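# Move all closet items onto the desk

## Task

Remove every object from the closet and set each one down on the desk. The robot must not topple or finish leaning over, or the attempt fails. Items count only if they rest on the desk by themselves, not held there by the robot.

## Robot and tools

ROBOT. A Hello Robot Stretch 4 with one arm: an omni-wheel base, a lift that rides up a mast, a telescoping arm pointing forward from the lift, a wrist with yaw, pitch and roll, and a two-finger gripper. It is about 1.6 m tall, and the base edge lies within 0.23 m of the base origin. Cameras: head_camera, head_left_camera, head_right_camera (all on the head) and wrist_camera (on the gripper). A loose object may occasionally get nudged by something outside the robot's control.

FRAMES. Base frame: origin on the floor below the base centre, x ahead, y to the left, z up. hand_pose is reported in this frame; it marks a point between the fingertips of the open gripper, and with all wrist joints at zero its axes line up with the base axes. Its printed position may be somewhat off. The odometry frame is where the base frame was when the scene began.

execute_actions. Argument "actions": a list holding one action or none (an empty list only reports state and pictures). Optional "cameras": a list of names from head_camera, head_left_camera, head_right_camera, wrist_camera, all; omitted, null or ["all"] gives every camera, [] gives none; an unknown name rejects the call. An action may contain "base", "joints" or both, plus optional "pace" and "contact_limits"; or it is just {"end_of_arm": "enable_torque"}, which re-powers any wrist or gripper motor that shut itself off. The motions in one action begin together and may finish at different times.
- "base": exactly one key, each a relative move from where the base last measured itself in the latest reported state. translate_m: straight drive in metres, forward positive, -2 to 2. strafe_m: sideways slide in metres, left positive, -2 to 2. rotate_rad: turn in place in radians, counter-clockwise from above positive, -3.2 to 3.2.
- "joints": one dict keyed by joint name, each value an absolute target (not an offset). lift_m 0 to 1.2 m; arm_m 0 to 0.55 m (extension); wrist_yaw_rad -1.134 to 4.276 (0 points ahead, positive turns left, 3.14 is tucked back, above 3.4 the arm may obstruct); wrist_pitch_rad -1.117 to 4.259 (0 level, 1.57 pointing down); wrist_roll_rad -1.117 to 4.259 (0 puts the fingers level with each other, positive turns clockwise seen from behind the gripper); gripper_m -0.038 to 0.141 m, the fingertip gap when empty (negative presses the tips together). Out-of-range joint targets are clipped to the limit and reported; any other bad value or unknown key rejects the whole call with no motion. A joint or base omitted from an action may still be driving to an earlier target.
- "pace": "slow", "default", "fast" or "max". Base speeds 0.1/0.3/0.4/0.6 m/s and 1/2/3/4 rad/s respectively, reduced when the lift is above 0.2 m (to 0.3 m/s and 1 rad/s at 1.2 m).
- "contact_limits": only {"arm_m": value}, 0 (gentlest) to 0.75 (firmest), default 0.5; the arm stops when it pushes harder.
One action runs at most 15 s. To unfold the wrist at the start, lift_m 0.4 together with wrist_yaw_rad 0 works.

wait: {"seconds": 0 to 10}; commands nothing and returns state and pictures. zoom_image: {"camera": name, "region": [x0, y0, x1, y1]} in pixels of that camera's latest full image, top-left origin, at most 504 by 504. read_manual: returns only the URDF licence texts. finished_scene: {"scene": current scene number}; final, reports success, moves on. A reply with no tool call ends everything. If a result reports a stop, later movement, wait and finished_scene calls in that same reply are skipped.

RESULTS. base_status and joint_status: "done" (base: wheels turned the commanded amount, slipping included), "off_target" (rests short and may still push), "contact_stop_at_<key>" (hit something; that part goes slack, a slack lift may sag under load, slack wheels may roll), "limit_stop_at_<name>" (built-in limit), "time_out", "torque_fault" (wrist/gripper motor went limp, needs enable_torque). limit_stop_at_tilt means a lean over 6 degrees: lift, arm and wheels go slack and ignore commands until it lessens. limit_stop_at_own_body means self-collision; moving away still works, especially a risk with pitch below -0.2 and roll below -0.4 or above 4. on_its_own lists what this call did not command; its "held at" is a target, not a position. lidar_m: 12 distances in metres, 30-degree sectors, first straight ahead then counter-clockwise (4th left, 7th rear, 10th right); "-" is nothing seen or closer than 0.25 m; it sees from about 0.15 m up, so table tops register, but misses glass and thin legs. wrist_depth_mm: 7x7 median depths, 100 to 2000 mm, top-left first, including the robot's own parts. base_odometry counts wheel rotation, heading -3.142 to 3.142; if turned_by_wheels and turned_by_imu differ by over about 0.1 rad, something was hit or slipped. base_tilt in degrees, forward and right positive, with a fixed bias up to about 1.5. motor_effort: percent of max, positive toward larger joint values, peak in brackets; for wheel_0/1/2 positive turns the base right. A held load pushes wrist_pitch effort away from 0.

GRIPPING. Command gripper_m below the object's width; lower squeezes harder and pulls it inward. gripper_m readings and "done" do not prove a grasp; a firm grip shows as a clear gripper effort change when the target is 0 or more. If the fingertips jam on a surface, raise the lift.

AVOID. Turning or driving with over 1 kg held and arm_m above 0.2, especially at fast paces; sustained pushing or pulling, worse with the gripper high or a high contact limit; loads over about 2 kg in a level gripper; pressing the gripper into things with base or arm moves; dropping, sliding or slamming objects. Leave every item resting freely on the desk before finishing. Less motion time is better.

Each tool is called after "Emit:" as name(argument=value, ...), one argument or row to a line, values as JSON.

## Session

Emit:
execute_actions(
  actions=[],
)

Scene clock: 0.00 s.
base_odometry: x=+0.000 y=+0.000 heading=+0.000 (m, m, rad; odometry frame)
turned_by_wheels: +0.000 (rad since the last result)
turned_by_imu: +0.000 (rad since the last result)
base_tilt: forward=-0.2 right=+0.3 (deg)
lidar_m: 2.04 2.08 2.33 2.46 2.45 2.35 1.15 1.13 1.33 1.27 1.28 1.44
base_status: not commanded
joint_positions: lift_m=+0.284 arm_m=-0.001 wrist_yaw_rad=+3.205 wrist_pitch_rad=-0.015 wrist_roll_rad=-0.016 gripper_m=+0.057
joint_status: not commanded
motor_effort: lift_m=+18 arm_m=+0 wrist_yaw_rad=-1 wrist_pitch_rad=-9 wrist_roll_rad=+1 gripper_m=-2 wheel_0=+1 wheel_1=+0 wheel_2=+0 (%)
hand_pose: x=-0.1235 y=+0.0690 z=+0.4667 quat_wxyz=(-0.032, +0.008, -0.008, +0.999) (m; base frame)
wrist_depth_mm: - 135 - - - - - / - 122 136 - - - - / - 115 135 - - - - / - 125 167 - - - - / 136 161 - - - - - / 1618 1921 213 1863 201 1661 1618 / 224 1281 1160 152 1205 1118 1118
pictures: head_camera, head_left_camera, head_right_camera, wrist_camera
camera_calibration (this result's frames):
wrist_camera: T_world_to_cam=[[-0.024771, 0.999586, -0.0146087, -0.0730168], [-0.0503616, -0.0158423, -0.998605, 0.533979], [-0.998424, -0.0240007, 0.0507332, 0.0810438], [0, 0, 0, 1]] pos_world=[0.105999, 0.0833912, 0.528056]
Images, in order (width x height): head_camera 420x560, head_left_camera 420x672, head_right_camera 420x672, wrist_camera 616x392.

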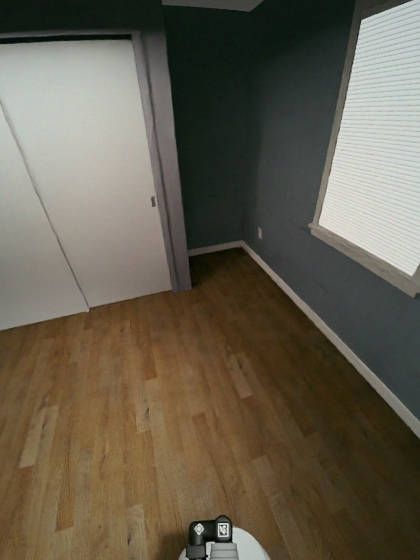

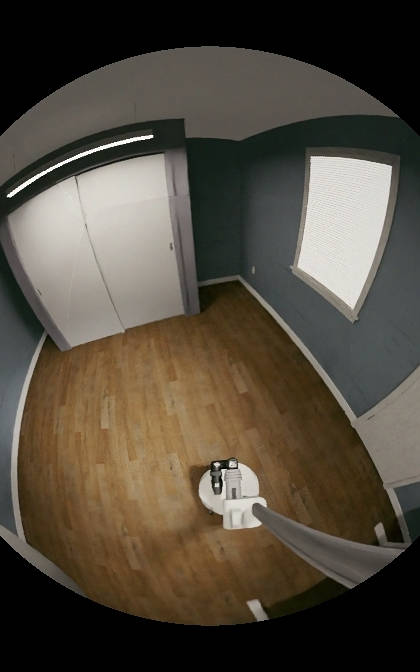

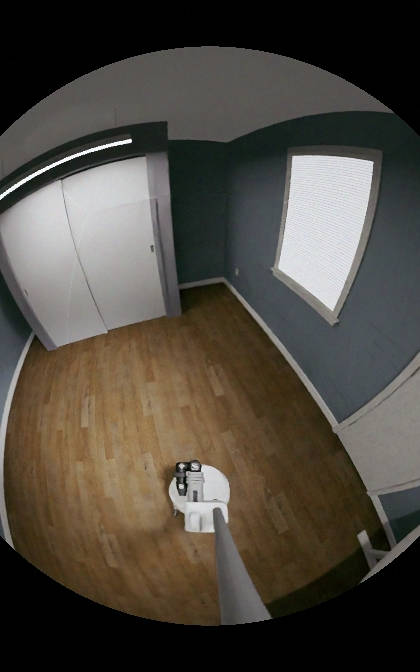

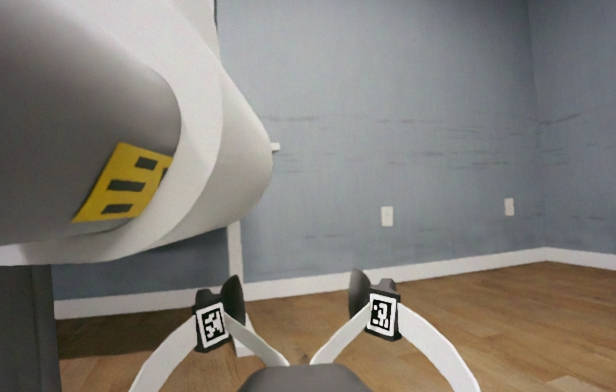

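Emit:
execute_actions(
  actions=[
    {"base":{"rotate_rad":0.31},"joints":{"lift_m":0.8,"wrist_yaw_rad":0,"gripper_m":-0.02}},
  ],
  cameras=[],
)

Emit:
execute_actions(
  actions=[
    {"base":{"translate_m":1.25}},
  ],
  cameras=["wrist_camera","head_camera"],
)

Scene clock: 4.00 s.
base_odometry: x=+0.000 y=+0.000 heading=+0.309 (m, m, rad; odometry frame)
turned_by_wheels: +0.309 (rad since the last result)
turned_by_imu: +0.306 (rad since the last result)
base_tilt: forward=-0.4 right=+0.3 (deg)
lidar_m: 2.02 2.17 2.54 2.43 2.54 1.22 1.14 1.19 1.32 1.26 1.36 1.81
base_status: done
joint_positions: lift_m=+0.800 arm_m=-0.001 wrist_yaw_rad=+0.000 wrist_pitch_rad=-0.015 wrist_roll_rad=-0.016 gripper_m=-0.020
joint_status: all done
motor_effort: lift_m=+21(26) arm_m=+0(0) wrist_yaw_rad=-2(6) wrist_pitch_rad=-9(9) wrist_roll_rad=+1(1) gripper_m=-11(10) wheel_0=-5(11) wheel_1=-7(11) wheel_2=-6(12) (%)
hand_pose: x=+0.4584 y=-0.0873 z=+0.9824 quat_wxyz=(+1.000, -0.008, -0.008, +0.000) (m; base frame)
wrist_depth_mm: 1808 1863 1863 1921 - - 1661 / 1756 1863 1921 1808 - - 1661 / 1756 1863 1863 1863 - - 1661 / 1808 1863 1808 1921 - - 1708 / 1756 1863 1863 1921 - - 1756 / 1808 1808 1863 204 - - 1756 / 1808 1808 180 185 - - 1756
pictures: none
No camera images: the call's "cameras" was empty. Leave "cameras" out to get every camera's image.

Scene clock: 9.63 s.
base_odometry: x=+1.191 y=+0.380 heading=+0.309 (m, m, rad; odometry frame)
turned_by_wheels: +0.000 (rad since the last result)
turned_by_imu: -0.005 (rad since the last result)
base_tilt: forward=-0.2 right=+0.4 (deg)
lidar_m: 0.78 0.88 1.15 2.44 2.54 3.37 3.24 1.81 1.30 1.24 1.35 0.79
base_status: done
joint_positions: lift_m=+0.800 arm_m=-0.001 wrist_yaw_rad=+0.000 wrist_pitch_rad=-0.015 wrist_roll_rad=-0.016 gripper_m=-0.020
joint_status: not commanded
motor_effort: lift_m=+21(22) arm_m=+0(0) wrist_yaw_rad=-2(2) wrist_pitch_rad=-8(9) wrist_roll_rad=+0(0) gripper_m=-10(11) wheel_0=+3(7) wheel_1=+5(6) wheel_2=-5(15) (%)
hand_pose: x=+0.4584 y=-0.0874 z=+0.9825 quat_wxyz=(+1.000, -0.008, -0.008, +0.000) (m; base frame)
wrist_depth_mm: 621 634 640 640 591 1366 1366 / 621 634 634 640 585 1366 1336 / 621 634 634 640 585 1366 1366 / 621 627 634 640 585 1336 1366 / 621 627 634 640 585 1336 1366 / 621 634 634 203 569 1336 1366 / 627 621 180 185 564 1308 1366
pictures: head_camera, wrist_camera
camera_calibration (this result's frames):
wrist_camera: T_world_to_cam=[[-0.0385931, -0.999148, -0.0146066, -0.0631357], [0.0512637, 0.0126186, -0.998605, 1.03175], [0.997939, -0.039288, 0.0507331, -0.28433], [0, 0, 0, 1]] pos_world=[0.228416, -0.0872719, 1.04381]
Images, in order (width x height): head_camera 420x560, wrist_camera 616x392.

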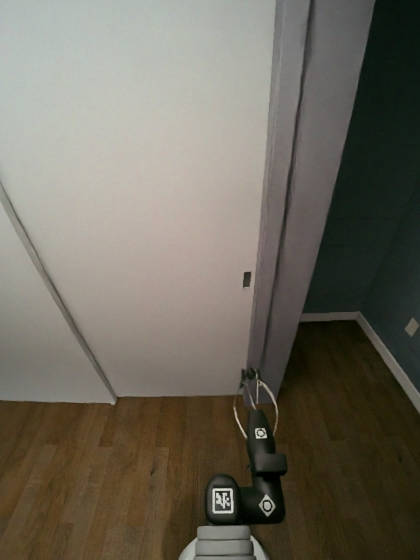

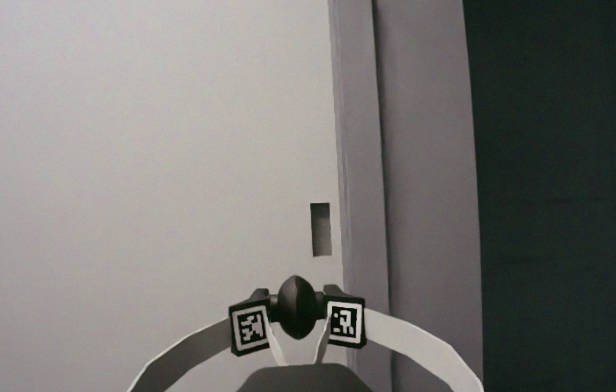

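Emit:
execute_actions(
  actions=[
    {"base":{"strafe_m":-0.026},"joints":{"lift_m":0.78}},
  ],
  cameras=[],
)

Emit:
execute_actions(
  actions=[
    {"base":{"translate_m":0.2},"joints":{"arm_m":0.08}},
  ],
  cameras=["wrist_camera"],
)

Scene clock: 11.33 s.
base_odometry: x=+1.198 y=+0.355 heading=+0.309 (m, m, rad; odometry frame)
turned_by_wheels: +0.000 (rad since the last result)
turned_by_imu: +0.000 (rad since the last result)
base_tilt: forward=-0.3 right=+0.3 (deg)
lidar_m: 0.78 0.88 1.15 2.46 2.57 3.36 3.25 1.80 1.29 1.21 1.31 0.80
base_status: done
joint_positions: lift_m=+0.780 arm_m=-0.001 wrist_yaw_rad=+0.000 wrist_pitch_rad=-0.015 wrist_roll_rad=-0.016 gripper_m=-0.020
joint_status: all done
motor_effort: lift_m=+14(22) arm_m=+0(0) wrist_yaw_rad=-1(1) wrist_pitch_rad=-9(9) wrist_roll_rad=-1(0) gripper_m=-10(11) wheel_0=+1(12) wheel_1=-2(12) wheel_2=+0(3) (%)
hand_pose: x=+0.4584 y=-0.0874 z=+0.9630 quat_wxyz=(+1.000, -0.008, -0.008, +0.000) (m; base frame)
wrist_depth_mm: 627 634 640 640 591 1336 1366 / 634 627 640 640 591 1366 1366 / 621 627 640 647 585 1336 1336 / 615 627 634 640 585 1336 1366 / 621 627 640 640 585 1336 1366 / 621 627 627 203 585 1336 1366 / 621 627 180 185 569 1336 1366
pictures: none
No camera images: the call's "cameras" was empty. Leave "cameras" out to get every camera's image.

Scene clock: 13.40 s.
base_odometry: x=+1.389 y=+0.416 heading=+0.309 (m, m, rad; odometry frame)
turned_by_wheels: +0.000 (rad since the last result)
turned_by_imu: -0.001 (rad since the last result)
base_tilt: forward=-0.2 right=+0.3 (deg)
lidar_m: 0.60 0.68 0.91 2.45 2.57 3.52 3.46 1.81 1.29 1.22 1.33 0.60
base_status: done
joint_positions: lift_m=+0.780 arm_m=+0.079 wrist_yaw_rad=+0.000 wrist_pitch_rad=-0.015 wrist_roll_rad=-0.016 gripper_m=-0.020
joint_status: all done
motor_effort: lift_m=+14(14) arm_m=+8(5) wrist_yaw_rad=-1(1) wrist_pitch_rad=-9(9) wrist_roll_rad=+0(0) gripper_m=-11(10) wheel_0=+4(9) wheel_1=+5(14) wheel_2=-5(14) (%)
hand_pose: x=+0.5380 y=-0.0874 z=+0.9630 quat_wxyz=(+1.000, -0.008, -0.008, +0.000) (m; base frame)
wrist_depth_mm: 351 355 362 364 290 307 310 / 353 355 359 362 291 309 309 / 353 355 359 364 290 307 310 / 351 355 359 364 289 306 309 / 351 355 357 364 290 307 309 / 351 353 357 203 289 306 309 / 349 351 180 185 289 306 309
pictures: wrist_camera
camera_calibration (this result's frames):
wrist_camera: T_world_to_cam=[[-0.0386048, -0.999148, -0.0146065, -0.0603457], [0.051265, 0.0126178, -0.998605, 1.0082], [0.997939, -0.0392997, 0.0507342, -0.362776], [0, 0, 0, 1]] pos_world=[0.308013, -0.0872726, 1.02432]
Images, in order (width x height): wrist_camera 616x392.

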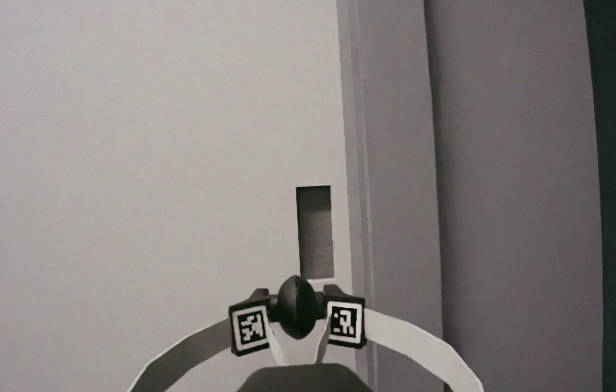

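Emit:
execute_actions(
  actions=[
    {"base":{"strafe_m":-0.012},"joints":{"lift_m":0.79}},
  ],
  cameras=[],
)

Emit:
execute_actions(
  actions=[
    {"joints":{"arm_m":0.3},"contact_limits":{"arm_m":0.25},"pace":"slow"},
  ],
  cameras=["wrist_camera"],
)

Emit:
execute_actions(
  actions=[
    {"base":{"strafe_m":0.2},"joints":{"arm_m":0.26},"pace":"slow"},
  ],
  cameras=["wrist_camera","head_camera"],
)

Scene clock: 14.67 s.
base_odometry: x=+1.392 y=+0.405 heading=+0.309 (m, m, rad; odometry frame)
turned_by_wheels: +0.000 (rad since the last result)
turned_by_imu: +0.000 (rad since the last result)
base_tilt: forward=-0.3 right=+0.4 (deg)
lidar_m: 0.59 0.66 0.93 2.48 2.58 3.50 3.46 1.83 1.26 1.20 1.30 0.60
base_status: done
joint_positions: lift_m=+0.790 arm_m=+0.079 wrist_yaw_rad=+0.000 wrist_pitch_rad=-0.015 wrist_roll_rad=-0.016 gripper_m=-0.020
joint_status: all done
motor_effort: lift_m=+21(28) arm_m=+8(8) wrist_yaw_rad=-1(0) wrist_pitch_rad=-9(9) wrist_roll_rad=-1(0) gripper_m=-10(10) wheel_0=+4(11) wheel_1=-6(11) wheel_2=+0(3) (%)
hand_pose: x=+0.5380 y=-0.0874 z=+0.9724 quat_wxyz=(+1.000, -0.008, -0.008, +0.000) (m; base frame)
wrist_depth_mm: 353 355 359 362 290 307 312 / 353 355 362 364 290 307 312 / 351 355 357 364 289 307 310 / 349 355 362 364 290 307 310 / 351 353 357 364 290 307 309 / 351 355 359 203 289 307 309 / 351 351 180 185 289 307 309
pictures: none
No camera images: the call's "cameras" was empty. Leave "cameras" out to get every camera's image.

Scene clock: 17.23 s.
base_odometry: x=+1.392 y=+0.405 heading=+0.308 (m, m, rad; odometry frame)
turned_by_wheels: -0.001 (rad since the last result)
turned_by_imu: +0.008 (rad since the last result)
base_tilt: forward=-0.4 right=+0.3 (deg)
lidar_m: 0.59 0.67 0.93 2.47 2.58 3.54 3.47 1.80 1.26 1.22 1.29 0.59
base_status: not commanded
joint_positions: lift_m=+0.790 arm_m=+0.217 wrist_yaw_rad=-0.012 wrist_pitch_rad=-0.016 wrist_roll_rad=-0.016 gripper_m=-0.020
joint_status: arm_m contact_stop (moved +0.139 of +0.221)
on_its_own: arm_m is slack since a contact_stop (your +0.300 is given up); wrist_yaw_rad is at rest, and its effort (+33) is outside its rest range (-13 to +13)
motor_effort: lift_m=+21(21) arm_m=+0(22) wrist_yaw_rad=+33(46) wrist_pitch_rad=-6(13) wrist_roll_rad=+0(0) gripper_m=-6(11) wheel_0=+0(5) wheel_1=-1(7) wheel_2=-10(10) (%)
contact_limits: arm_m 0.25
hand_pose: x=+0.6757 y=-0.0908 z=+0.9727 quat_wxyz=(+1.000, -0.008, -0.008, -0.006) (m; base frame)
wrist_depth_mm: 221 224 226 229 164 155 - / 221 224 227 229 167 155 171 / 221 224 226 229 167 155 171 / 220 224 226 230 167 155 171 / 220 222 226 241 167 155 171 / 220 223 224 202 169 154 163 / 220 222 180 178 173 154 -
pictures: wrist_camera
camera_calibration (this result's frames):
wrist_camera: T_world_to_cam=[[-0.0503427, -0.998625, -0.0146413, -0.0502571], [0.0523169, 0.0120029, -0.998558, 1.01007], [0.997361, -0.0510362, 0.0516407, -0.502431], [0, 0, 0, 1]] pos_world=[0.445731, -0.087954, 1.03383]
Images, in order (width x height): wrist_camera 616x392.

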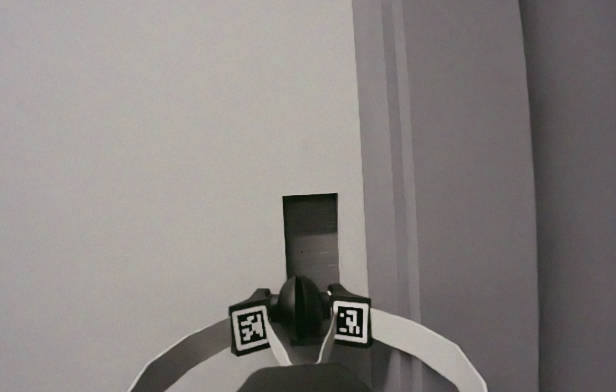

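not run: a stop came earlier in this reply.

Emit:
execute_actions(
  actions=[
    {"base":{"strafe_m":0.2},"joints":{"arm_m":0.26},"pace":"slow"},
  ],
  cameras=["wrist_camera","head_camera"],
)

Scene clock: 20.67 s.
base_odometry: x=+1.331 y=+0.595 heading=+0.308 (m, m, rad; odometry frame)
turned_by_wheels: -0.001 (rad since the last result)
turned_by_imu: -0.181 (rad since the last result)
base_tilt: forward=-3.3 right=+1.9 (deg)
lidar_m: 0.63 0.63 0.79 1.39 2.35 2.73 1.65 1.56 1.52 1.34 1.37 0.64
base_status: done
joint_positions: lift_m=+0.790 arm_m=+0.257 wrist_yaw_rad=-0.015 wrist_pitch_rad=-0.003 wrist_roll_rad=-0.017 gripper_m=-0.020
joint_status: all done
on_its_own: base_tilt is 3.5 degrees off its reading at the scene's start (forward=-0.2 right=+0.3); wrist_yaw_rad is at rest, and its effort (+42) is outside its rest range (-13 to +13); wrist_pitch_rad is at rest, and its effort (-43) is outside its rest range (-23 to +23)
motor_effort: lift_m=+21(21) arm_m=+18(27) wrist_yaw_rad=+42(51) wrist_pitch_rad=-43(67) wrist_roll_rad=+3(2) gripper_m=-5(6) wheel_0=-5(10) wheel_1=+9(17) wheel_2=-12(11) (%)
hand_pose: x=+0.7149 y=-0.0916 z=+0.9689 quat_wxyz=(+1.000, -0.008, -0.002, -0.007) (m; base frame)
wrist_depth_mm: 206 215 228 238 177 179 206 / 204 214 227 236 182 178 204 / 204 213 224 236 180 176 202 / 202 212 224 236 181 174 200 / 201 211 222 239 184 173 198 / 200 210 216 203 178 172 197 / 198 205 179 179 180 170 196
pictures: head_camera, wrist_camera
camera_calibration (this result's frames):
wrist_camera: T_world_to_cam=[[-0.0533138, -0.998489, -0.013354, -0.0482529], [0.0393523, 0.0112618, -0.999162, 1.01408], [0.997802, -0.0537946, 0.0386924, -0.529323], [0, 0, 0, 1]] pos_world=[0.485681, -0.088075, 1.03306]
Images, in order (width x height): head_camera 420x560, wrist_camera 616x392.

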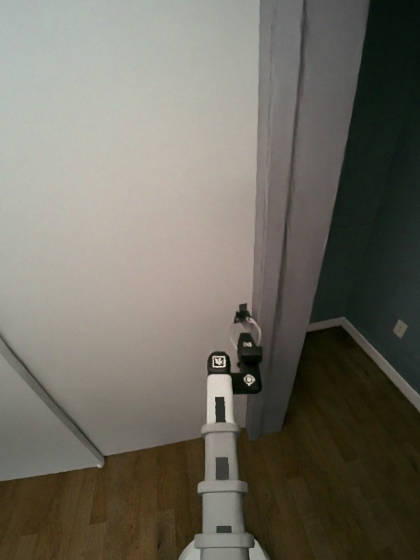

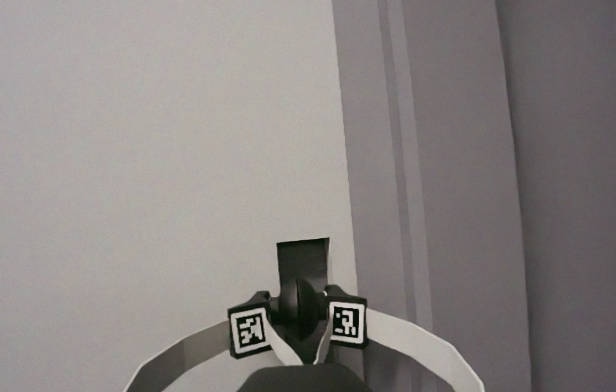

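Tilting; release at once.

Emit:
execute_actions(
  actions=[
    {"joints":{"arm_m":0.1,"wrist_yaw_rad":0,"wrist_pitch_rad":0},"pace":"slow"},
  ],
  cameras=["wrist_camera","head_camera"],
)

Scene clock: 23.87 s.
base_odometry: x=+1.332 y=+0.595 heading=+0.308 (m, m, rad; odometry frame)
turned_by_wheels: +0.001 (rad since the last result)
turned_by_imu: -0.027 (rad since the last result)
base_tilt: forward=-0.3 right=+0.3 (deg)
lidar_m: 0.61 0.59 0.72 1.29 2.35 2.84 3.46 2.51 1.55 1.34 1.39 0.59
base_status: not commanded
joint_positions: lift_m=+0.790 arm_m=+0.101 wrist_yaw_rad=+0.000 wrist_pitch_rad=+0.002 wrist_roll_rad=-0.016 gripper_m=-0.020
joint_status: all done
motor_effort: lift_m=+19(21) arm_m=-8(23) wrist_yaw_rad=+0(42) wrist_pitch_rad=-8(42) wrist_roll_rad=+0(2) gripper_m=-11(11) wheel_0=-4(7) wheel_1=+4(9) wheel_2=-1(12) (%)
hand_pose: x=+0.5608 y=-0.0874 z=+0.9675 quat_wxyz=(+1.000, -0.008, +0.001, +0.000) (m; base frame)
wrist_depth_mm: 281 294 312 327 272 301 322 / 282 297 312 327 272 301 322 / 282 296 314 330 271 301 322 / 282 296 314 338 274 301 320 / 283 297 314 340 274 303 320 / 282 296 309 202 268 303 320 / 282 293 179 185 270 303 319
pictures: head_camera, wrist_camera
camera_calibration (this result's frames):
wrist_camera: T_world_to_cam=[[-0.0388925, -0.999146, -0.0139569, -0.0598742], [0.0336894, 0.0126484, -0.999352, 1.02216], [0.998675, -0.0393375, 0.0331687, -0.369241], [0, 0, 0, 1]] pos_world=[0.331987, -0.0872768, 1.03291]
Images, in order (width x height): head_camera 420x560, wrist_camera 616x392.

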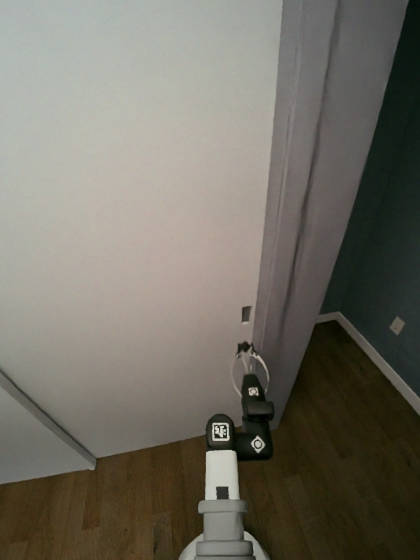

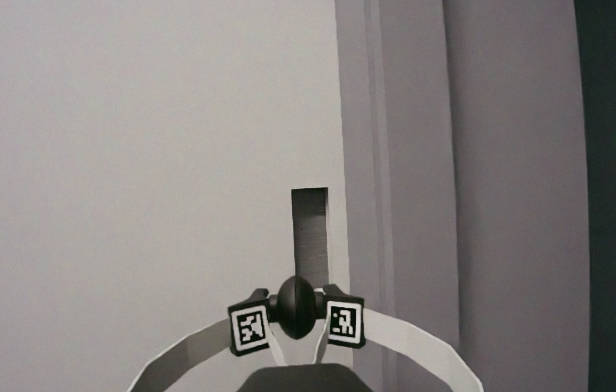

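Emit:
execute_actions(
  actions=[
    {"base":{"translate_m":-0.15}},
  ],
  cameras=[],
)

Emit:
execute_actions(
  actions=[
    {"base":{"rotate_rad":0.2}},
  ],
  cameras=[],
)

Emit:
execute_actions(
  actions=[
    {"base":{"strafe_m":1.3}},
  ],
)

Scene clock: 26.77 s.
base_odometry: x=+1.189 y=+0.550 heading=+0.308 (m, m, rad; odometry frame)
turned_by_wheels: +0.000 (rad since the last result)
turned_by_imu: +0.000 (rad since the last result)
base_tilt: forward=-0.3 right=+0.3 (deg)
lidar_m: 0.73 0.73 0.88 1.62 2.33 2.80 3.30 2.52 1.57 1.37 1.39 0.79
base_status: done
joint_positions: lift_m=+0.790 arm_m=+0.101 wrist_yaw_rad=+0.000 wrist_pitch_rad=+0.002 wrist_roll_rad=-0.016 gripper_m=-0.020
joint_status: not commanded
motor_effort: lift_m=+19(19) arm_m=-8(8) wrist_yaw_rad=+0(2) wrist_pitch_rad=-8(8) wrist_roll_rad=+1(0) gripper_m=-10(11) wheel_0=-5(7) wheel_1=-7(8) wheel_2=+5(13) (%)
hand_pose: x=+0.5608 y=-0.0874 z=+0.9675 quat_wxyz=(+1.000, -0.008, +0.001, +0.000) (m; base frame)
wrist_depth_mm: 410 433 455 477 445 473 1397 / 413 433 455 477 442 473 1397 / 413 433 459 477 442 473 1397 / 413 433 459 477 430 473 1397 / 413 433 455 480 430 473 1366 / 410 433 452 203 424 473 1397 / 410 427 180 185 421 477 1430
pictures: none
No camera images: the call's "cameras" was empty. Leave "cameras" out to get every camera's image.

Scene clock: 27.67 s.
base_odometry: x=+1.189 y=+0.550 heading=+0.507 (m, m, rad; odometry frame)
turned_by_wheels: +0.199 (rad since the last result)
turned_by_imu: +0.198 (rad since the last result)
base_tilt: forward=-0.3 right=+0.2 (deg)
lidar_m: 0.72 0.80 1.00 2.31 2.41 3.27 3.36 2.01 1.42 1.38 1.46 0.74
base_status: done
joint_positions: lift_m=+0.790 arm_m=+0.101 wrist_yaw_rad=+0.000 wrist_pitch_rad=+0.002 wrist_roll_rad=-0.016 gripper_m=-0.020
joint_status: not commanded
motor_effort: lift_m=+19(19) arm_m=-8(8) wrist_yaw_rad=-1(0) wrist_pitch_rad=-7(8) wrist_roll_rad=+0(1) gripper_m=-11(10) wheel_0=-3(10) wheel_1=-6(6) wheel_2=-5(11) (%)
hand_pose: x=+0.5608 y=-0.0874 z=+0.9675 quat_wxyz=(+1.000, -0.008, +0.001, +0.000) (m; base frame)
wrist_depth_mm: 427 430 436 442 449 389 392 / 427 430 436 442 445 394 392 / 427 433 436 442 445 404 384 / 427 433 439 442 449 410 387 / 430 433 436 445 452 418 389 / 430 433 436 202 449 421 387 / 430 433 180 185 449 387 389
pictures: none
No camera images: the call's "cameras" was empty. Leave "cameras" out to get every camera's image.

Scene clock: 33.33 s.
base_odometry: x=+0.558 y=+1.686 heading=+0.507 (m, m, rad; odometry frame)
turned_by_wheels: +0.000 (rad since the last result)
turned_by_imu: -0.001 (rad since the last result)
base_tilt: forward=-0.2 right=+0.2 (deg)
lidar_m: 0.68 0.69 1.04 0.97 1.02 1.44 3.33 2.76 2.82 2.69 1.08 0.71
base_status: done
joint_positions: lift_m=+0.790 arm_m=+0.101 wrist_yaw_rad=+0.000 wrist_pitch_rad=+0.002 wrist_roll_rad=-0.016 gripper_m=-0.020
joint_status: not commanded
motor_effort: lift_m=+19(19) arm_m=-8(8) wrist_yaw_rad=-1(2) wrist_pitch_rad=-8(8) wrist_roll_rad=+2(1) gripper_m=-10(12) wheel_0=-4(13) wheel_1=+5(13) wheel_2=+0(3) (%)
hand_pose: x=+0.5608 y=-0.0874 z=+0.9675 quat_wxyz=(+1.000, -0.008, +0.001, +0.000) (m; base frame)
wrist_depth_mm: 377 379 384 389 392 399 402 / 377 382 384 389 394 399 402 / 377 382 387 392 397 399 404 / 379 384 387 392 397 399 404 / 379 384 384 392 397 402 404 / 379 384 387 203 397 402 407 / 382 382 180 185 397 402 404
pictures: head_camera, head_left_camera, head_right_camera, wrist_camera
camera_calibration (this result's frames):
wrist_camera: T_world_to_cam=[[-0.0389173, -0.999145, -0.0139573, -0.0598685], [0.0336896, 0.0126479, -0.999352, 1.02216], [0.998674, -0.0393623, 0.0331685, -0.369206], [0, 0, 0, 1]] pos_world=[0.331951, -0.0872783, 1.03291]
Images, in order (width x height): head_camera 420x560, head_left_camera 420x672, head_right_camera 420x672, wrist_camera 616x392.

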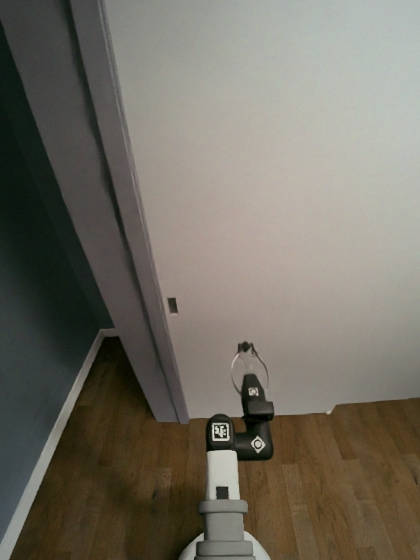

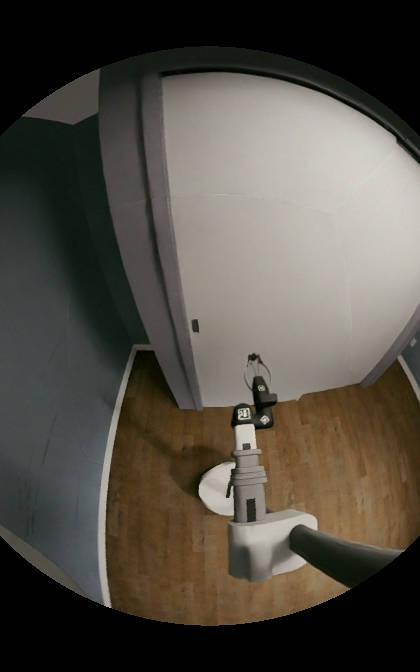

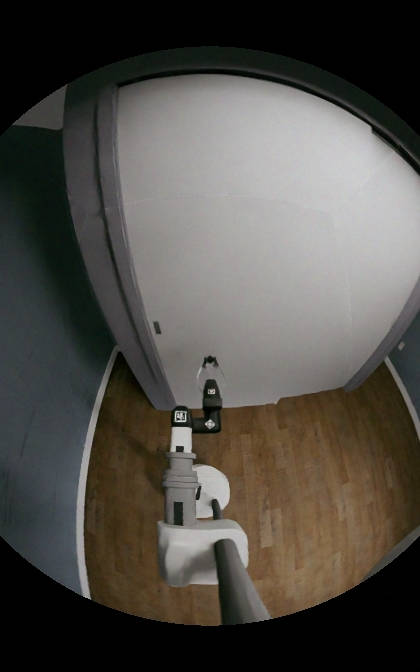

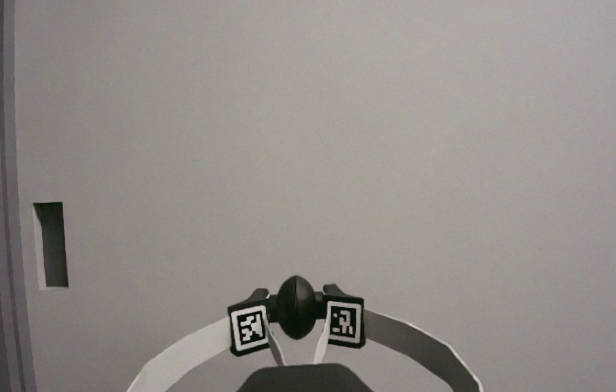

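Emit:
execute_actions(
  actions=[
    {"base":{"strafe_m":0.25},"joints":{"lift_m":0.795}},
  ],
  cameras=["wrist_camera"],
)

Scene clock: 36.23 s.
base_odometry: x=+0.437 y=+1.905 heading=+0.507 (m, m, rad; odometry frame)
turned_by_wheels: +0.000 (rad since the last result)
turned_by_imu: +0.000 (rad since the last result)
base_tilt: forward=-0.3 right=+0.2 (deg)
lidar_m: 0.66 1.10 0.76 0.72 0.78 1.06 3.04 2.84 3.08 2.93 0.99 0.71
base_status: done
joint_positions: lift_m=+0.795 arm_m=+0.101 wrist_yaw_rad=+0.000 wrist_pitch_rad=+0.002 wrist_roll_rad=-0.016 gripper_m=-0.020
joint_status: all done
motor_effort: lift_m=+21(20) arm_m=-8(8) wrist_yaw_rad=-1(2) wrist_pitch_rad=-7(8) wrist_roll_rad=+0(2) gripper_m=-10(9) wheel_0=-3(14) wheel_1=+3(18) wheel_2=+0(1) (%)
hand_pose: x=+0.5608 y=-0.0874 z=+0.9723 quat_wxyz=(+1.000, -0.008, +0.001, +0.000) (m; base frame)
wrist_depth_mm: 357 364 353 384 392 399 399 / 359 362 357 389 397 397 404 / 362 364 355 389 392 399 402 / 362 364 355 392 394 399 404 / 362 366 357 394 394 399 402 / 366 366 355 203 394 402 404 / 1078 366 180 185 394 399 404
pictures: wrist_camera
camera_calibration (this result's frames):
wrist_camera: T_world_to_cam=[[-0.0388648, -0.999147, -0.0139573, -0.0598158], [0.033689, 0.0126497, -0.999352, 1.02696], [0.998676, -0.0393099, 0.0331686, -0.369365], [0, 0, 0, 1]] pos_world=[0.331954, -0.0872752, 1.03771]
Images, in order (width x height): wrist_camera 616x392.

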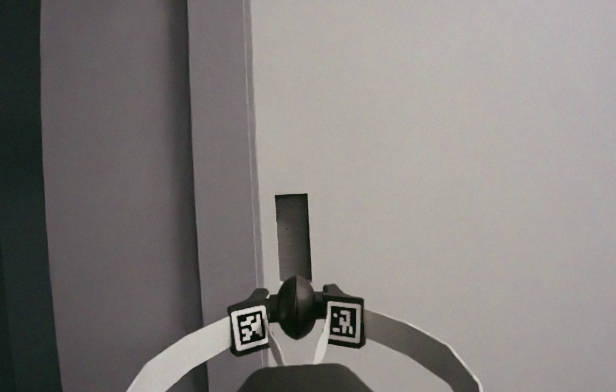

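Emit:
execute_actions(
  actions=[
    {"base":{"strafe_m":0.008},"joints":{"lift_m":0.805}},
  ],
  cameras=[],
)

Emit:
execute_actions(
  actions=[
    {"joints":{"arm_m":0.35},"contact_limits":{"arm_m":0.12},"pace":"slow"},
  ],
  cameras=["wrist_camera"],
)

Scene clock: 37.47 s.
base_odometry: x=+0.433 y=+1.911 heading=+0.507 (m, m, rad; odometry frame)
turned_by_wheels: +0.000 (rad since the last result)
turned_by_imu: +0.000 (rad since the last result)
base_tilt: forward=-0.4 right=+0.3 (deg)
lidar_m: 0.66 1.06 0.77 0.73 0.76 1.04 3.02 2.87 3.10 2.95 0.98 0.72
base_status: done
joint_positions: lift_m=+0.805 arm_m=+0.101 wrist_yaw_rad=+0.000 wrist_pitch_rad=+0.002 wrist_roll_rad=-0.016 gripper_m=-0.020
joint_status: all done
motor_effort: lift_m=+21(24) arm_m=-8(8) wrist_yaw_rad=-1(1) wrist_pitch_rad=-7(9) wrist_roll_rad=+1(2) gripper_m=-11(11) wheel_0=-4(13) wheel_1=+5(11) wheel_2=+0(1) (%)
hand_pose: x=+0.5608 y=-0.0874 z=+0.9823 quat_wxyz=(+1.000, -0.008, +0.001, +0.000) (m; base frame)
wrist_depth_mm: 362 362 355 389 392 394 402 / 362 364 355 389 394 397 402 / 362 364 355 389 394 399 402 / 362 366 357 389 394 399 404 / 364 364 357 389 397 399 404 / 1078 366 357 202 397 402 404 / 1078 366 180 185 394 402 404
pictures: none
No camera images: the call's "cameras" was empty. Leave "cameras" out to get every camera's image.

Scene clock: 40.30 s.
base_odometry: x=+0.432 y=+1.911 heading=+0.506 (m, m, rad; odometry frame)
turned_by_wheels: -0.001 (rad since the last result)
turned_by_imu: +0.002 (rad since the last result)
base_tilt: forward=-0.4 right=+0.3 (deg)
lidar_m: 0.66 1.08 0.77 0.73 0.77 1.05 3.06 2.85 3.10 2.93 1.01 0.72
base_status: not commanded
joint_positions: lift_m=+0.805 arm_m=+0.267 wrist_yaw_rad=-0.008 wrist_pitch_rad=+0.002 wrist_roll_rad=-0.016 gripper_m=-0.020
joint_status: arm_m contact_stop (moved +0.166 of +0.249)
on_its_own: arm_m is slack since a contact_stop (your +0.350 is given up); wrist_yaw_rad is at rest, and its effort (+24) is outside its rest range (-13 to +13)
motor_effort: lift_m=+21(21) arm_m=+0(21) wrist_yaw_rad=+24(34) wrist_pitch_rad=-8(16) wrist_roll_rad=+0(1) gripper_m=-7(11) wheel_0=-2(4) wheel_1=+3(5) wheel_2=-9(9) (%)
contact_limits: arm_m 0.12
hand_pose: x=+0.7257 y=-0.0898 z=+0.9824 quat_wxyz=(+1.000, -0.008, +0.001, -0.004) (m; base frame)
wrist_depth_mm: 200 190 192 227 229 233 236 / 200 190 192 228 230 234 236 / 202 191 192 228 230 234 236 / 202 191 193 229 230 234 236 / 202 203 193 240 232 235 237 / 202 204 193 204 231 236 238 / 202 204 179 186 231 236 238
pictures: wrist_camera
camera_calibration (this result's frames):
wrist_camera: T_world_to_cam=[[-0.0472708, -0.998784, -0.0139642, -0.0495478], [0.0340096, 0.0123624, -0.999345, 1.03125], [0.998303, -0.0477147, 0.0333838, -0.535214], [0, 0, 0, 1]] pos_world=[0.496891, -0.087774, 1.04775]
Images, in order (width x height): wrist_camera 616x392.

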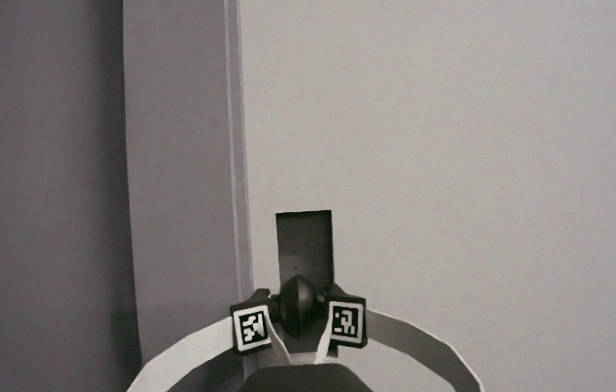

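Emit:
execute_actions(
  actions=[
    {"base":{"strafe_m":-0.12},"joints":{"arm_m":0.275},"pace":"slow"},
  ],
  cameras=["wrist_camera","head_camera"],
)

Scene clock: 43.00 s.
base_odometry: x=+0.490 y=+1.807 heading=+0.506 (m, m, rad; odometry frame)
turned_by_wheels: +0.000 (rad since the last result)
turned_by_imu: +0.067 (rad since the last result)
base_tilt: forward=-0.4 right=+0.3 (deg)
lidar_m: 0.67 1.13 0.85 0.82 0.89 1.29 3.33 2.79 2.91 2.82 0.97 0.73
base_status: done
joint_positions: lift_m=+0.805 arm_m=+0.273 wrist_yaw_rad=-0.004 wrist_pitch_rad=+0.002 wrist_roll_rad=-0.016 gripper_m=-0.020
joint_status: all done
motor_effort: lift_m=+21(21) arm_m=+12(17) wrist_yaw_rad=+10(47) wrist_pitch_rad=-7(8) wrist_roll_rad=+0(0) gripper_m=-6(9) wheel_0=+9(24) wheel_1=-1(8) wheel_2=-6(11) (%)
hand_pose: x=+0.7320 y=-0.0885 z=+0.9824 quat_wxyz=(+1.000, -0.008, +0.001, -0.002) (m; base frame)
wrist_depth_mm: 194 193 289 224 222 220 220 / 194 193 283 224 223 222 221 / 195 195 279 224 224 222 221 / 195 195 273 225 224 223 223 / 196 195 294 237 225 224 222 / 196 195 231 201 225 224 224 / 211 196 206 187 225 224 224
pictures: head_camera, wrist_camera
camera_calibration (this result's frames):
wrist_camera: T_world_to_cam=[[-0.0425881, -0.998995, -0.0139596, -0.0513562], [0.0338552, 0.0125212, -0.999348, 1.03113], [0.998519, -0.043033, 0.033288, -0.541009], [0, 0, 0, 1]] pos_world=[0.503111, -0.0874968, 1.04775]
Images, in order (width x height): head_camera 420x560, wrist_camera 616x392.

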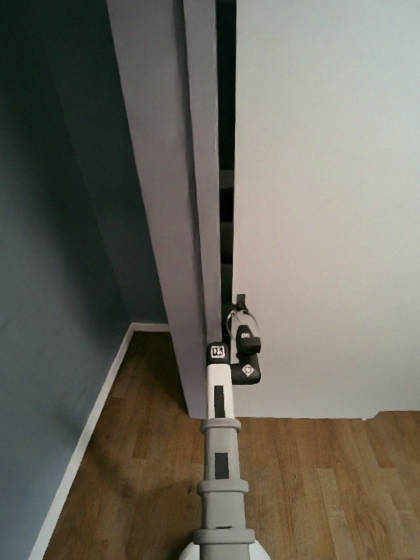

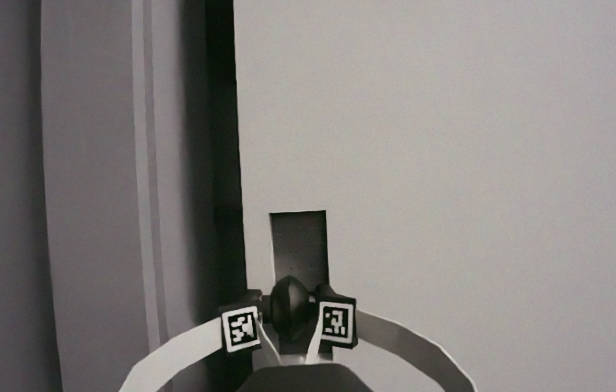

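Moving. Continue.

Emit:
execute_actions(
  actions=[
    {"base":{"strafe_m":-0.25},"pace":"slow"},
  ],
  cameras=["wrist_camera","head_camera"],
)

Scene clock: 46.93 s.
base_odometry: x=+0.612 y=+1.588 heading=+0.506 (m, m, rad; odometry frame)
turned_by_wheels: +0.000 (rad since the last result)
turned_by_imu: +0.124 (rad since the last result)
base_tilt: forward=-0.4 right=+0.2 (deg)
lidar_m: 0.69 0.76 1.02 1.02 1.17 1.94 3.30 2.89 2.67 1.68 0.86 0.72
base_status: done
joint_positions: lift_m=+0.805 arm_m=+0.273 wrist_yaw_rad=-0.006 wrist_pitch_rad=+0.002 wrist_roll_rad=-0.016 gripper_m=-0.020
joint_status: not commanded
on_its_own: wrist_yaw_rad is at rest, and its effort (+17) is outside its rest range (-13 to +13)
motor_effort: lift_m=+21(21) arm_m=+11(12) wrist_yaw_rad=+17(49) wrist_pitch_rad=-8(8) wrist_roll_rad=-1(1) gripper_m=-7(11) wheel_0=+8(24) wheel_1=-3(14) wheel_2=-5(6) (%)
hand_pose: x=+0.7318 y=-0.0892 z=+0.9823 quat_wxyz=(+1.000, -0.008, +0.001, -0.003) (m; base frame)
wrist_depth_mm: 294 564 591 220 213 207 202 / 294 569 759 221 213 207 203 / 294 564 854 222 214 208 203 / 291 559 723 223 215 208 204 / 289 544 820 235 216 210 205 / 285 539 691 206 215 210 206 / 279 340 183 158 217 209 206
pictures: head_camera, wrist_camera
camera_calibration (this result's frames):
wrist_camera: T_world_to_cam=[[-0.0448973, -0.998894, -0.0139527, -0.050334], [0.0336938, 0.0124446, -0.999355, 1.0312], [0.998423, -0.0453385, 0.0330978, -0.540872], [0, 0, 0, 1]] pos_world=[0.503014, -0.0876336, 1.04774]
Images, in order (width x height): head_camera 420x560, wrist_camera 616x392.

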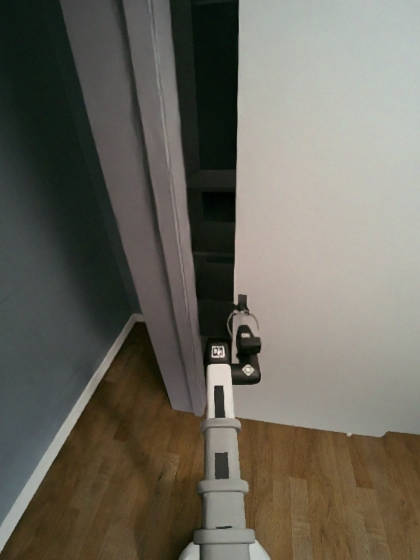

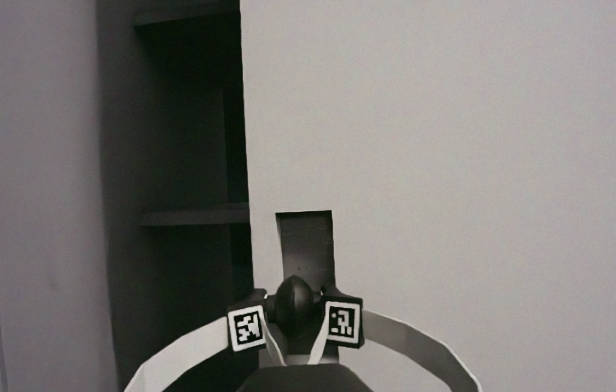

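Emit:
execute_actions(
  actions=[
    {"joints":{"arm_m":0.12,"wrist_yaw_rad":0,"lift_m":0.74}},
  ],
  cameras=[],
)

Emit:
execute_actions(
  actions=[
    {"base":{"rotate_rad":-0.19}},
  ],
  cameras=["wrist_camera"],
)

Scene clock: 49.03 s.
base_odometry: x=+0.612 y=+1.588 heading=+0.506 (m, m, rad; odometry frame)
turned_by_wheels: +0.000 (rad since the last result)
turned_by_imu: +0.000 (rad since the last result)
base_tilt: forward=-0.3 right=+0.3 (deg)
lidar_m: 0.69 0.78 1.04 1.05 1.19 1.92 3.27 2.88 2.64 1.68 0.85 0.71
base_status: not commanded
joint_positions: lift_m=+0.740 arm_m=+0.121 wrist_yaw_rad=+0.000 wrist_pitch_rad=+0.002 wrist_roll_rad=-0.016 gripper_m=-0.020
joint_status: all done
motor_effort: lift_m=+14(21) arm_m=-8(13) wrist_yaw_rad=+0(18) wrist_pitch_rad=-8(9) wrist_roll_rad=+0(0) gripper_m=-9(9) wheel_0=+5(8) wheel_1=-3(3) wheel_2=-4(5) (%)
hand_pose: x=+0.5808 y=-0.0874 z=+0.9178 quat_wxyz=(+1.000, -0.008, +0.001, +0.000) (m; base frame)
wrist_depth_mm: 373 445 768 366 357 343 334 / 373 445 960 368 357 343 334 / 375 442 991 370 359 345 336 / 375 439 878 375 357 347 338 / 379 430 946 373 359 349 340 / 379 424 750 202 357 351 340 / 399 387 180 185 362 345 340
pictures: none
No camera images: the call's "cameras" was empty. Leave "cameras" out to get every camera's image.

Scene clock: 49.93 s.
base_odometry: x=+0.612 y=+1.588 heading=+0.318 (m, m, rad; odometry frame)
turned_by_wheels: -0.189 (rad since the last result)
turned_by_imu: -0.188 (rad since the last result)
base_tilt: forward=-0.2 right=+0.3 (deg)
lidar_m: 0.68 0.72 1.09 1.03 1.08 1.54 3.35 2.70 2.72 2.61 1.01 0.72
base_status: done
joint_positions: lift_m=+0.740 arm_m=+0.121 wrist_yaw_rad=+0.000 wrist_pitch_rad=+0.002 wrist_roll_rad=-0.016 gripper_m=-0.020
joint_status: not commanded
motor_effort: lift_m=+15(15) arm_m=-8(8) wrist_yaw_rad=+0(1) wrist_pitch_rad=-9(8) wrist_roll_rad=+1(0) gripper_m=-11(10) wheel_0=+3(9) wheel_1=+7(10) wheel_2=+6(13) (%)
hand_pose: x=+0.5808 y=-0.0874 z=+0.9178 quat_wxyz=(+1.000, -0.008, +0.001, +0.000) (m; base frame)
wrist_depth_mm: 668 368 370 373 377 382 384 / 676 368 370 375 377 382 384 / 683 384 370 375 377 382 387 / 676 384 373 377 379 384 389 / 668 375 373 377 379 384 387 / 654 759 370 203 382 384 387 / 634 676 180 185 384 384 389
pictures: wrist_camera
camera_calibration (this result's frames):
wrist_camera: T_world_to_cam=[[-0.0389785, -0.999143, -0.0139467, -0.0597737], [0.0334688, 0.012644, -0.99936, 0.971945], [0.998679, -0.0394203, 0.0329473, -0.38736], [0, 0, 0, 1]] pos_world=[0.351989, -0.0872817, 0.983252]
Images, in order (width x height): wrist_camera 616x392.

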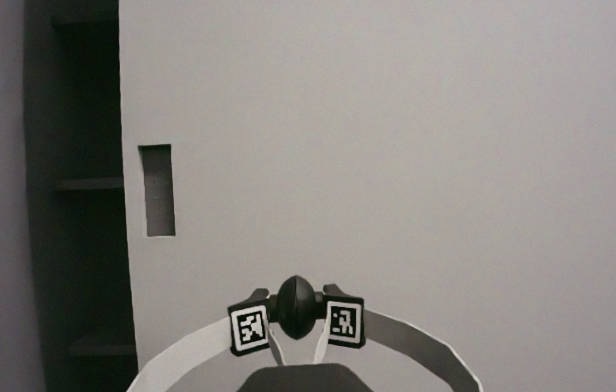

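Emit:
execute_actions(
  actions=[
    {"base":{"strafe_m":0.215}},
  ],
  cameras=["wrist_camera"],
)

Emit:
execute_actions(
  actions=[
    {"joints":{"arm_m":0.34},"contact_limits":{"arm_m":0.12},"pace":"slow"},
  ],
  cameras=[],
)

Emit:
execute_actions(
  actions=[
    {"base":{"strafe_m":-0.45},"pace":"slow"},
  ],
  cameras=["wrist_camera","head_camera"],
)

Scene clock: 52.67 s.
base_odometry: x=+0.545 y=+1.792 heading=+0.318 (m, m, rad; odometry frame)
turned_by_wheels: +0.000 (rad since the last result)
turned_by_imu: +0.000 (rad since the last result)
base_tilt: forward=-0.3 right=+0.3 (deg)
lidar_m: 0.68 0.72 0.87 0.81 0.87 1.20 3.34 2.86 3.01 2.85 1.01 0.72
base_status: done
joint_positions: lift_m=+0.740 arm_m=+0.121 wrist_yaw_rad=+0.000 wrist_pitch_rad=+0.002 wrist_roll_rad=-0.016 gripper_m=-0.020
joint_status: not commanded
motor_effort: lift_m=+14(15) arm_m=-8(8) wrist_yaw_rad=+0(0) wrist_pitch_rad=-9(8) wrist_roll_rad=+0(0) gripper_m=-12(12) wheel_0=-2(9) wheel_1=+4(14) wheel_2=+0(5) (%)
hand_pose: x=+0.5808 y=-0.0874 z=+0.9178 quat_wxyz=(+1.000, -0.008, +0.001, +0.000) (m; base frame)
wrist_depth_mm: 347 338 750 778 377 382 387 / 349 338 1025 1078 377 382 387 / 349 340 1078 1098 379 384 387 / 349 342 917 1098 379 384 389 / 351 342 1098 1098 379 384 387 / 351 340 427 203 382 387 387 / 353 342 179 185 382 387 389
pictures: wrist_camera
camera_calibration (this result's frames):
wrist_camera: T_world_to_cam=[[-0.0388547, -0.999148, -0.0139468, -0.05981], [0.0334675, 0.0126483, -0.99936, 0.971946], [0.998684, -0.0392966, 0.0329475, -0.387358], [0, 0, 0, 1]] pos_world=[0.351996, -0.0872743, 0.983252]
Images, in order (width x height): wrist_camera 616x392.

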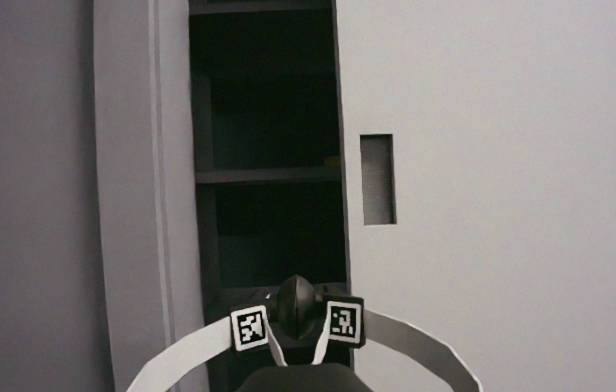

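Scene clock: 56.13 s.
base_odometry: x=+0.545 y=+1.792 heading=+0.318 (m, m, rad; odometry frame)
turned_by_wheels: +0.000 (rad since the last result)
turned_by_imu: -0.001 (rad since the last result)
base_tilt: forward=-0.3 right=+0.4 (deg)
lidar_m: 0.67 0.71 0.87 0.82 0.87 1.23 3.35 2.84 2.98 2.84 1.00 0.72
base_status: not commanded
joint_positions: lift_m=+0.740 arm_m=+0.339 wrist_yaw_rad=+0.000 wrist_pitch_rad=+0.002 wrist_roll_rad=-0.016 gripper_m=-0.020
joint_status: all done
motor_effort: lift_m=+15(14) arm_m=+8(10) wrist_yaw_rad=-1(1) wrist_pitch_rad=-8(8) wrist_roll_rad=+1(0) gripper_m=-11(10) wheel_0=-2(2) wheel_1=+4(4) wheel_2=+0(0) (%)
contact_limits: arm_m 0.12
hand_pose: x=+0.7979 y=-0.0874 z=+0.9178 quat_wxyz=(+1.000, -0.008, +0.001, +0.000) (m; base frame)
wrist_depth_mm: 186 521 768 798 182 163 - / 186 517 878 878 189 173 164 / 186 512 878 878 195 176 165 / 184 462 878 878 707 177 165 / 180 496 878 891 891 175 166 / 177 480 741 202 181 165 166 / 173 230 180 185 190 165 -
pictures: none
No camera images: the call's "cameras" was empty. Leave "cameras" out to get every camera's image.

Scene clock: 61.80 s.
base_odometry: x=+0.685 y=+1.365 heading=+0.319 (m, m, rad; odometry frame)
turned_by_wheels: +0.001 (rad since the last result)
turned_by_imu: +0.004 (rad since the last result)
base_tilt: forward=-0.3 right=+0.2 (deg)
lidar_m: 0.71 0.82 1.32 1.27 1.35 1.87 3.37 2.66 2.50 2.40 1.03 0.73
base_status: done
joint_positions: lift_m=+0.740 arm_m=+0.339 wrist_yaw_rad=+0.003 wrist_pitch_rad=+0.002 wrist_roll_rad=-0.016 gripper_m=-0.020
joint_status: not commanded
motor_effort: lift_m=+14(15) arm_m=+8(8) wrist_yaw_rad=-11(34) wrist_pitch_rad=-8(8) wrist_roll_rad=+0(0) gripper_m=-14(13) wheel_0=+13(20) wheel_1=-4(8) wheel_2=+1(2) (%)
hand_pose: x=+0.7982 y=-0.0865 z=+0.9178 quat_wxyz=(+1.000, -0.008, +0.001, +0.002) (m; base frame)
wrist_depth_mm: 699 741 768 809 159 160 - / 866 866 866 878 163 161 161 / 854 854 866 866 173 165 162 / 866 866 866 866 173 168 162 / 866 878 878 891 174 162 162 / 866 866 809 203 161 162 163 / 615 597 366 164 161 162 -
pictures: head_camera, wrist_camera
camera_calibration (this result's frames):
wrist_camera: T_world_to_cam=[[-0.0356233, -0.999268, -0.0139509, -0.0530158], [0.0335625, 0.0127557, -0.999355, 0.964626], [0.998802, -0.0360685, 0.0330835, -0.60439], [0, 0, 0, 1]] pos_world=[0.569402, -0.0870809, 0.98326]
Images, in order (width x height): head_camera 420x560, wrist_camera 616x392.

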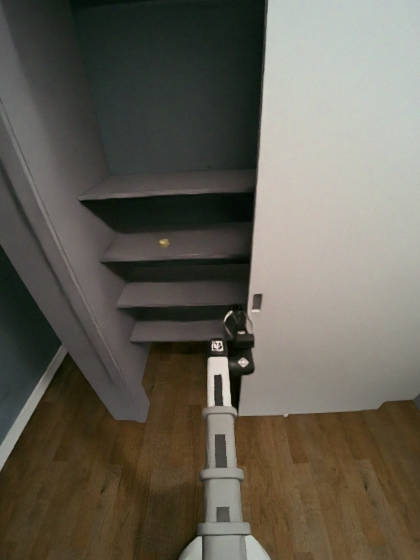

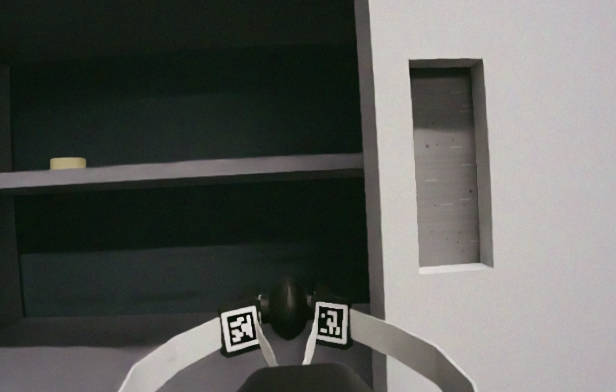

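Works well. Push further.

Emit:
execute_actions(
  actions=[
    {"base":{"strafe_m":-0.4},"pace":"slow"},
  ],
  cameras=["head_camera","head_left_camera"],
)

Scene clock: 65.87 s.
base_odometry: x=+0.764 y=+1.098 heading=+0.430 (m, m, rad; odometry frame)
turned_by_wheels: +0.111 (rad since the last result)
turned_by_imu: +0.119 (rad since the last result)
base_tilt: forward=-0.3 right=+0.3 (deg)
lidar_m: 0.72 1.03 1.19 1.56 1.72 2.61 3.31 2.70 2.12 2.11 0.92 0.72
base_status: strafe_m contact_stop (by the wheels' count: -0.277 of -0.400)
joint_positions: lift_m=+0.740 arm_m=+0.339 wrist_yaw_rad=+0.000 wrist_pitch_rad=+0.002 wrist_roll_rad=-0.016 gripper_m=-0.020
joint_status: not commanded
on_its_own: the wheels are slack since a contact_stop
motor_effort: lift_m=+14(14) arm_m=+7(8) wrist_yaw_rad=-1(74) wrist_pitch_rad=-8(7) wrist_roll_rad=+0(0) gripper_m=-11(17) wheel_0=+0(33) wheel_1=+0(8) wheel_2=+0(9) (%)
hand_pose: x=+0.7981 y=-0.0874 z=+0.9178 quat_wxyz=(+1.000, -0.008, +0.001, +0.000) (m; base frame)
wrist_depth_mm: 707 741 768 798 798 152 - / 917 904 891 878 866 157 163 / 931 931 904 878 866 162 163 / 917 904 891 878 878 164 163 / 931 931 904 891 854 155 164 / 931 917 820 203 831 154 152 / 621 597 180 185 521 154 -
pictures: head_camera, head_left_camera
Images, in order (width x height): head_camera 420x560, head_left_camera 420x672.

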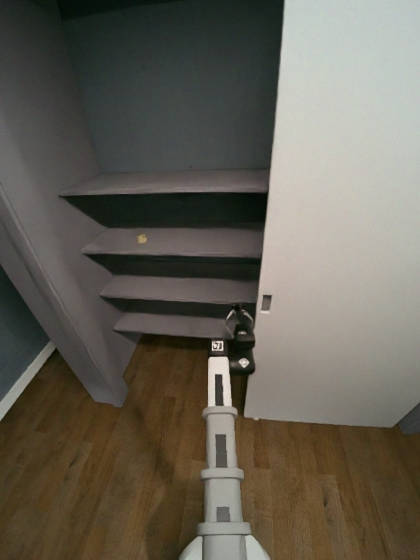

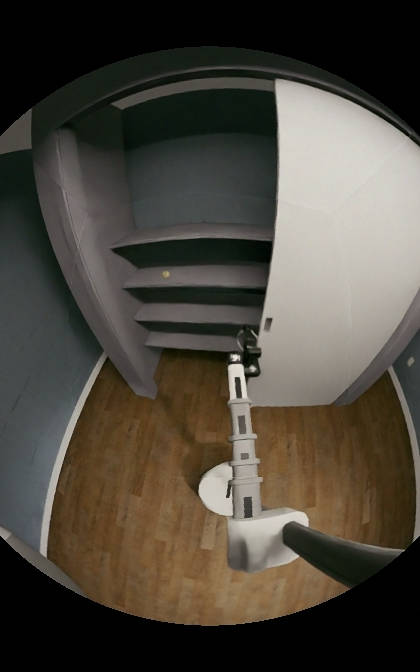

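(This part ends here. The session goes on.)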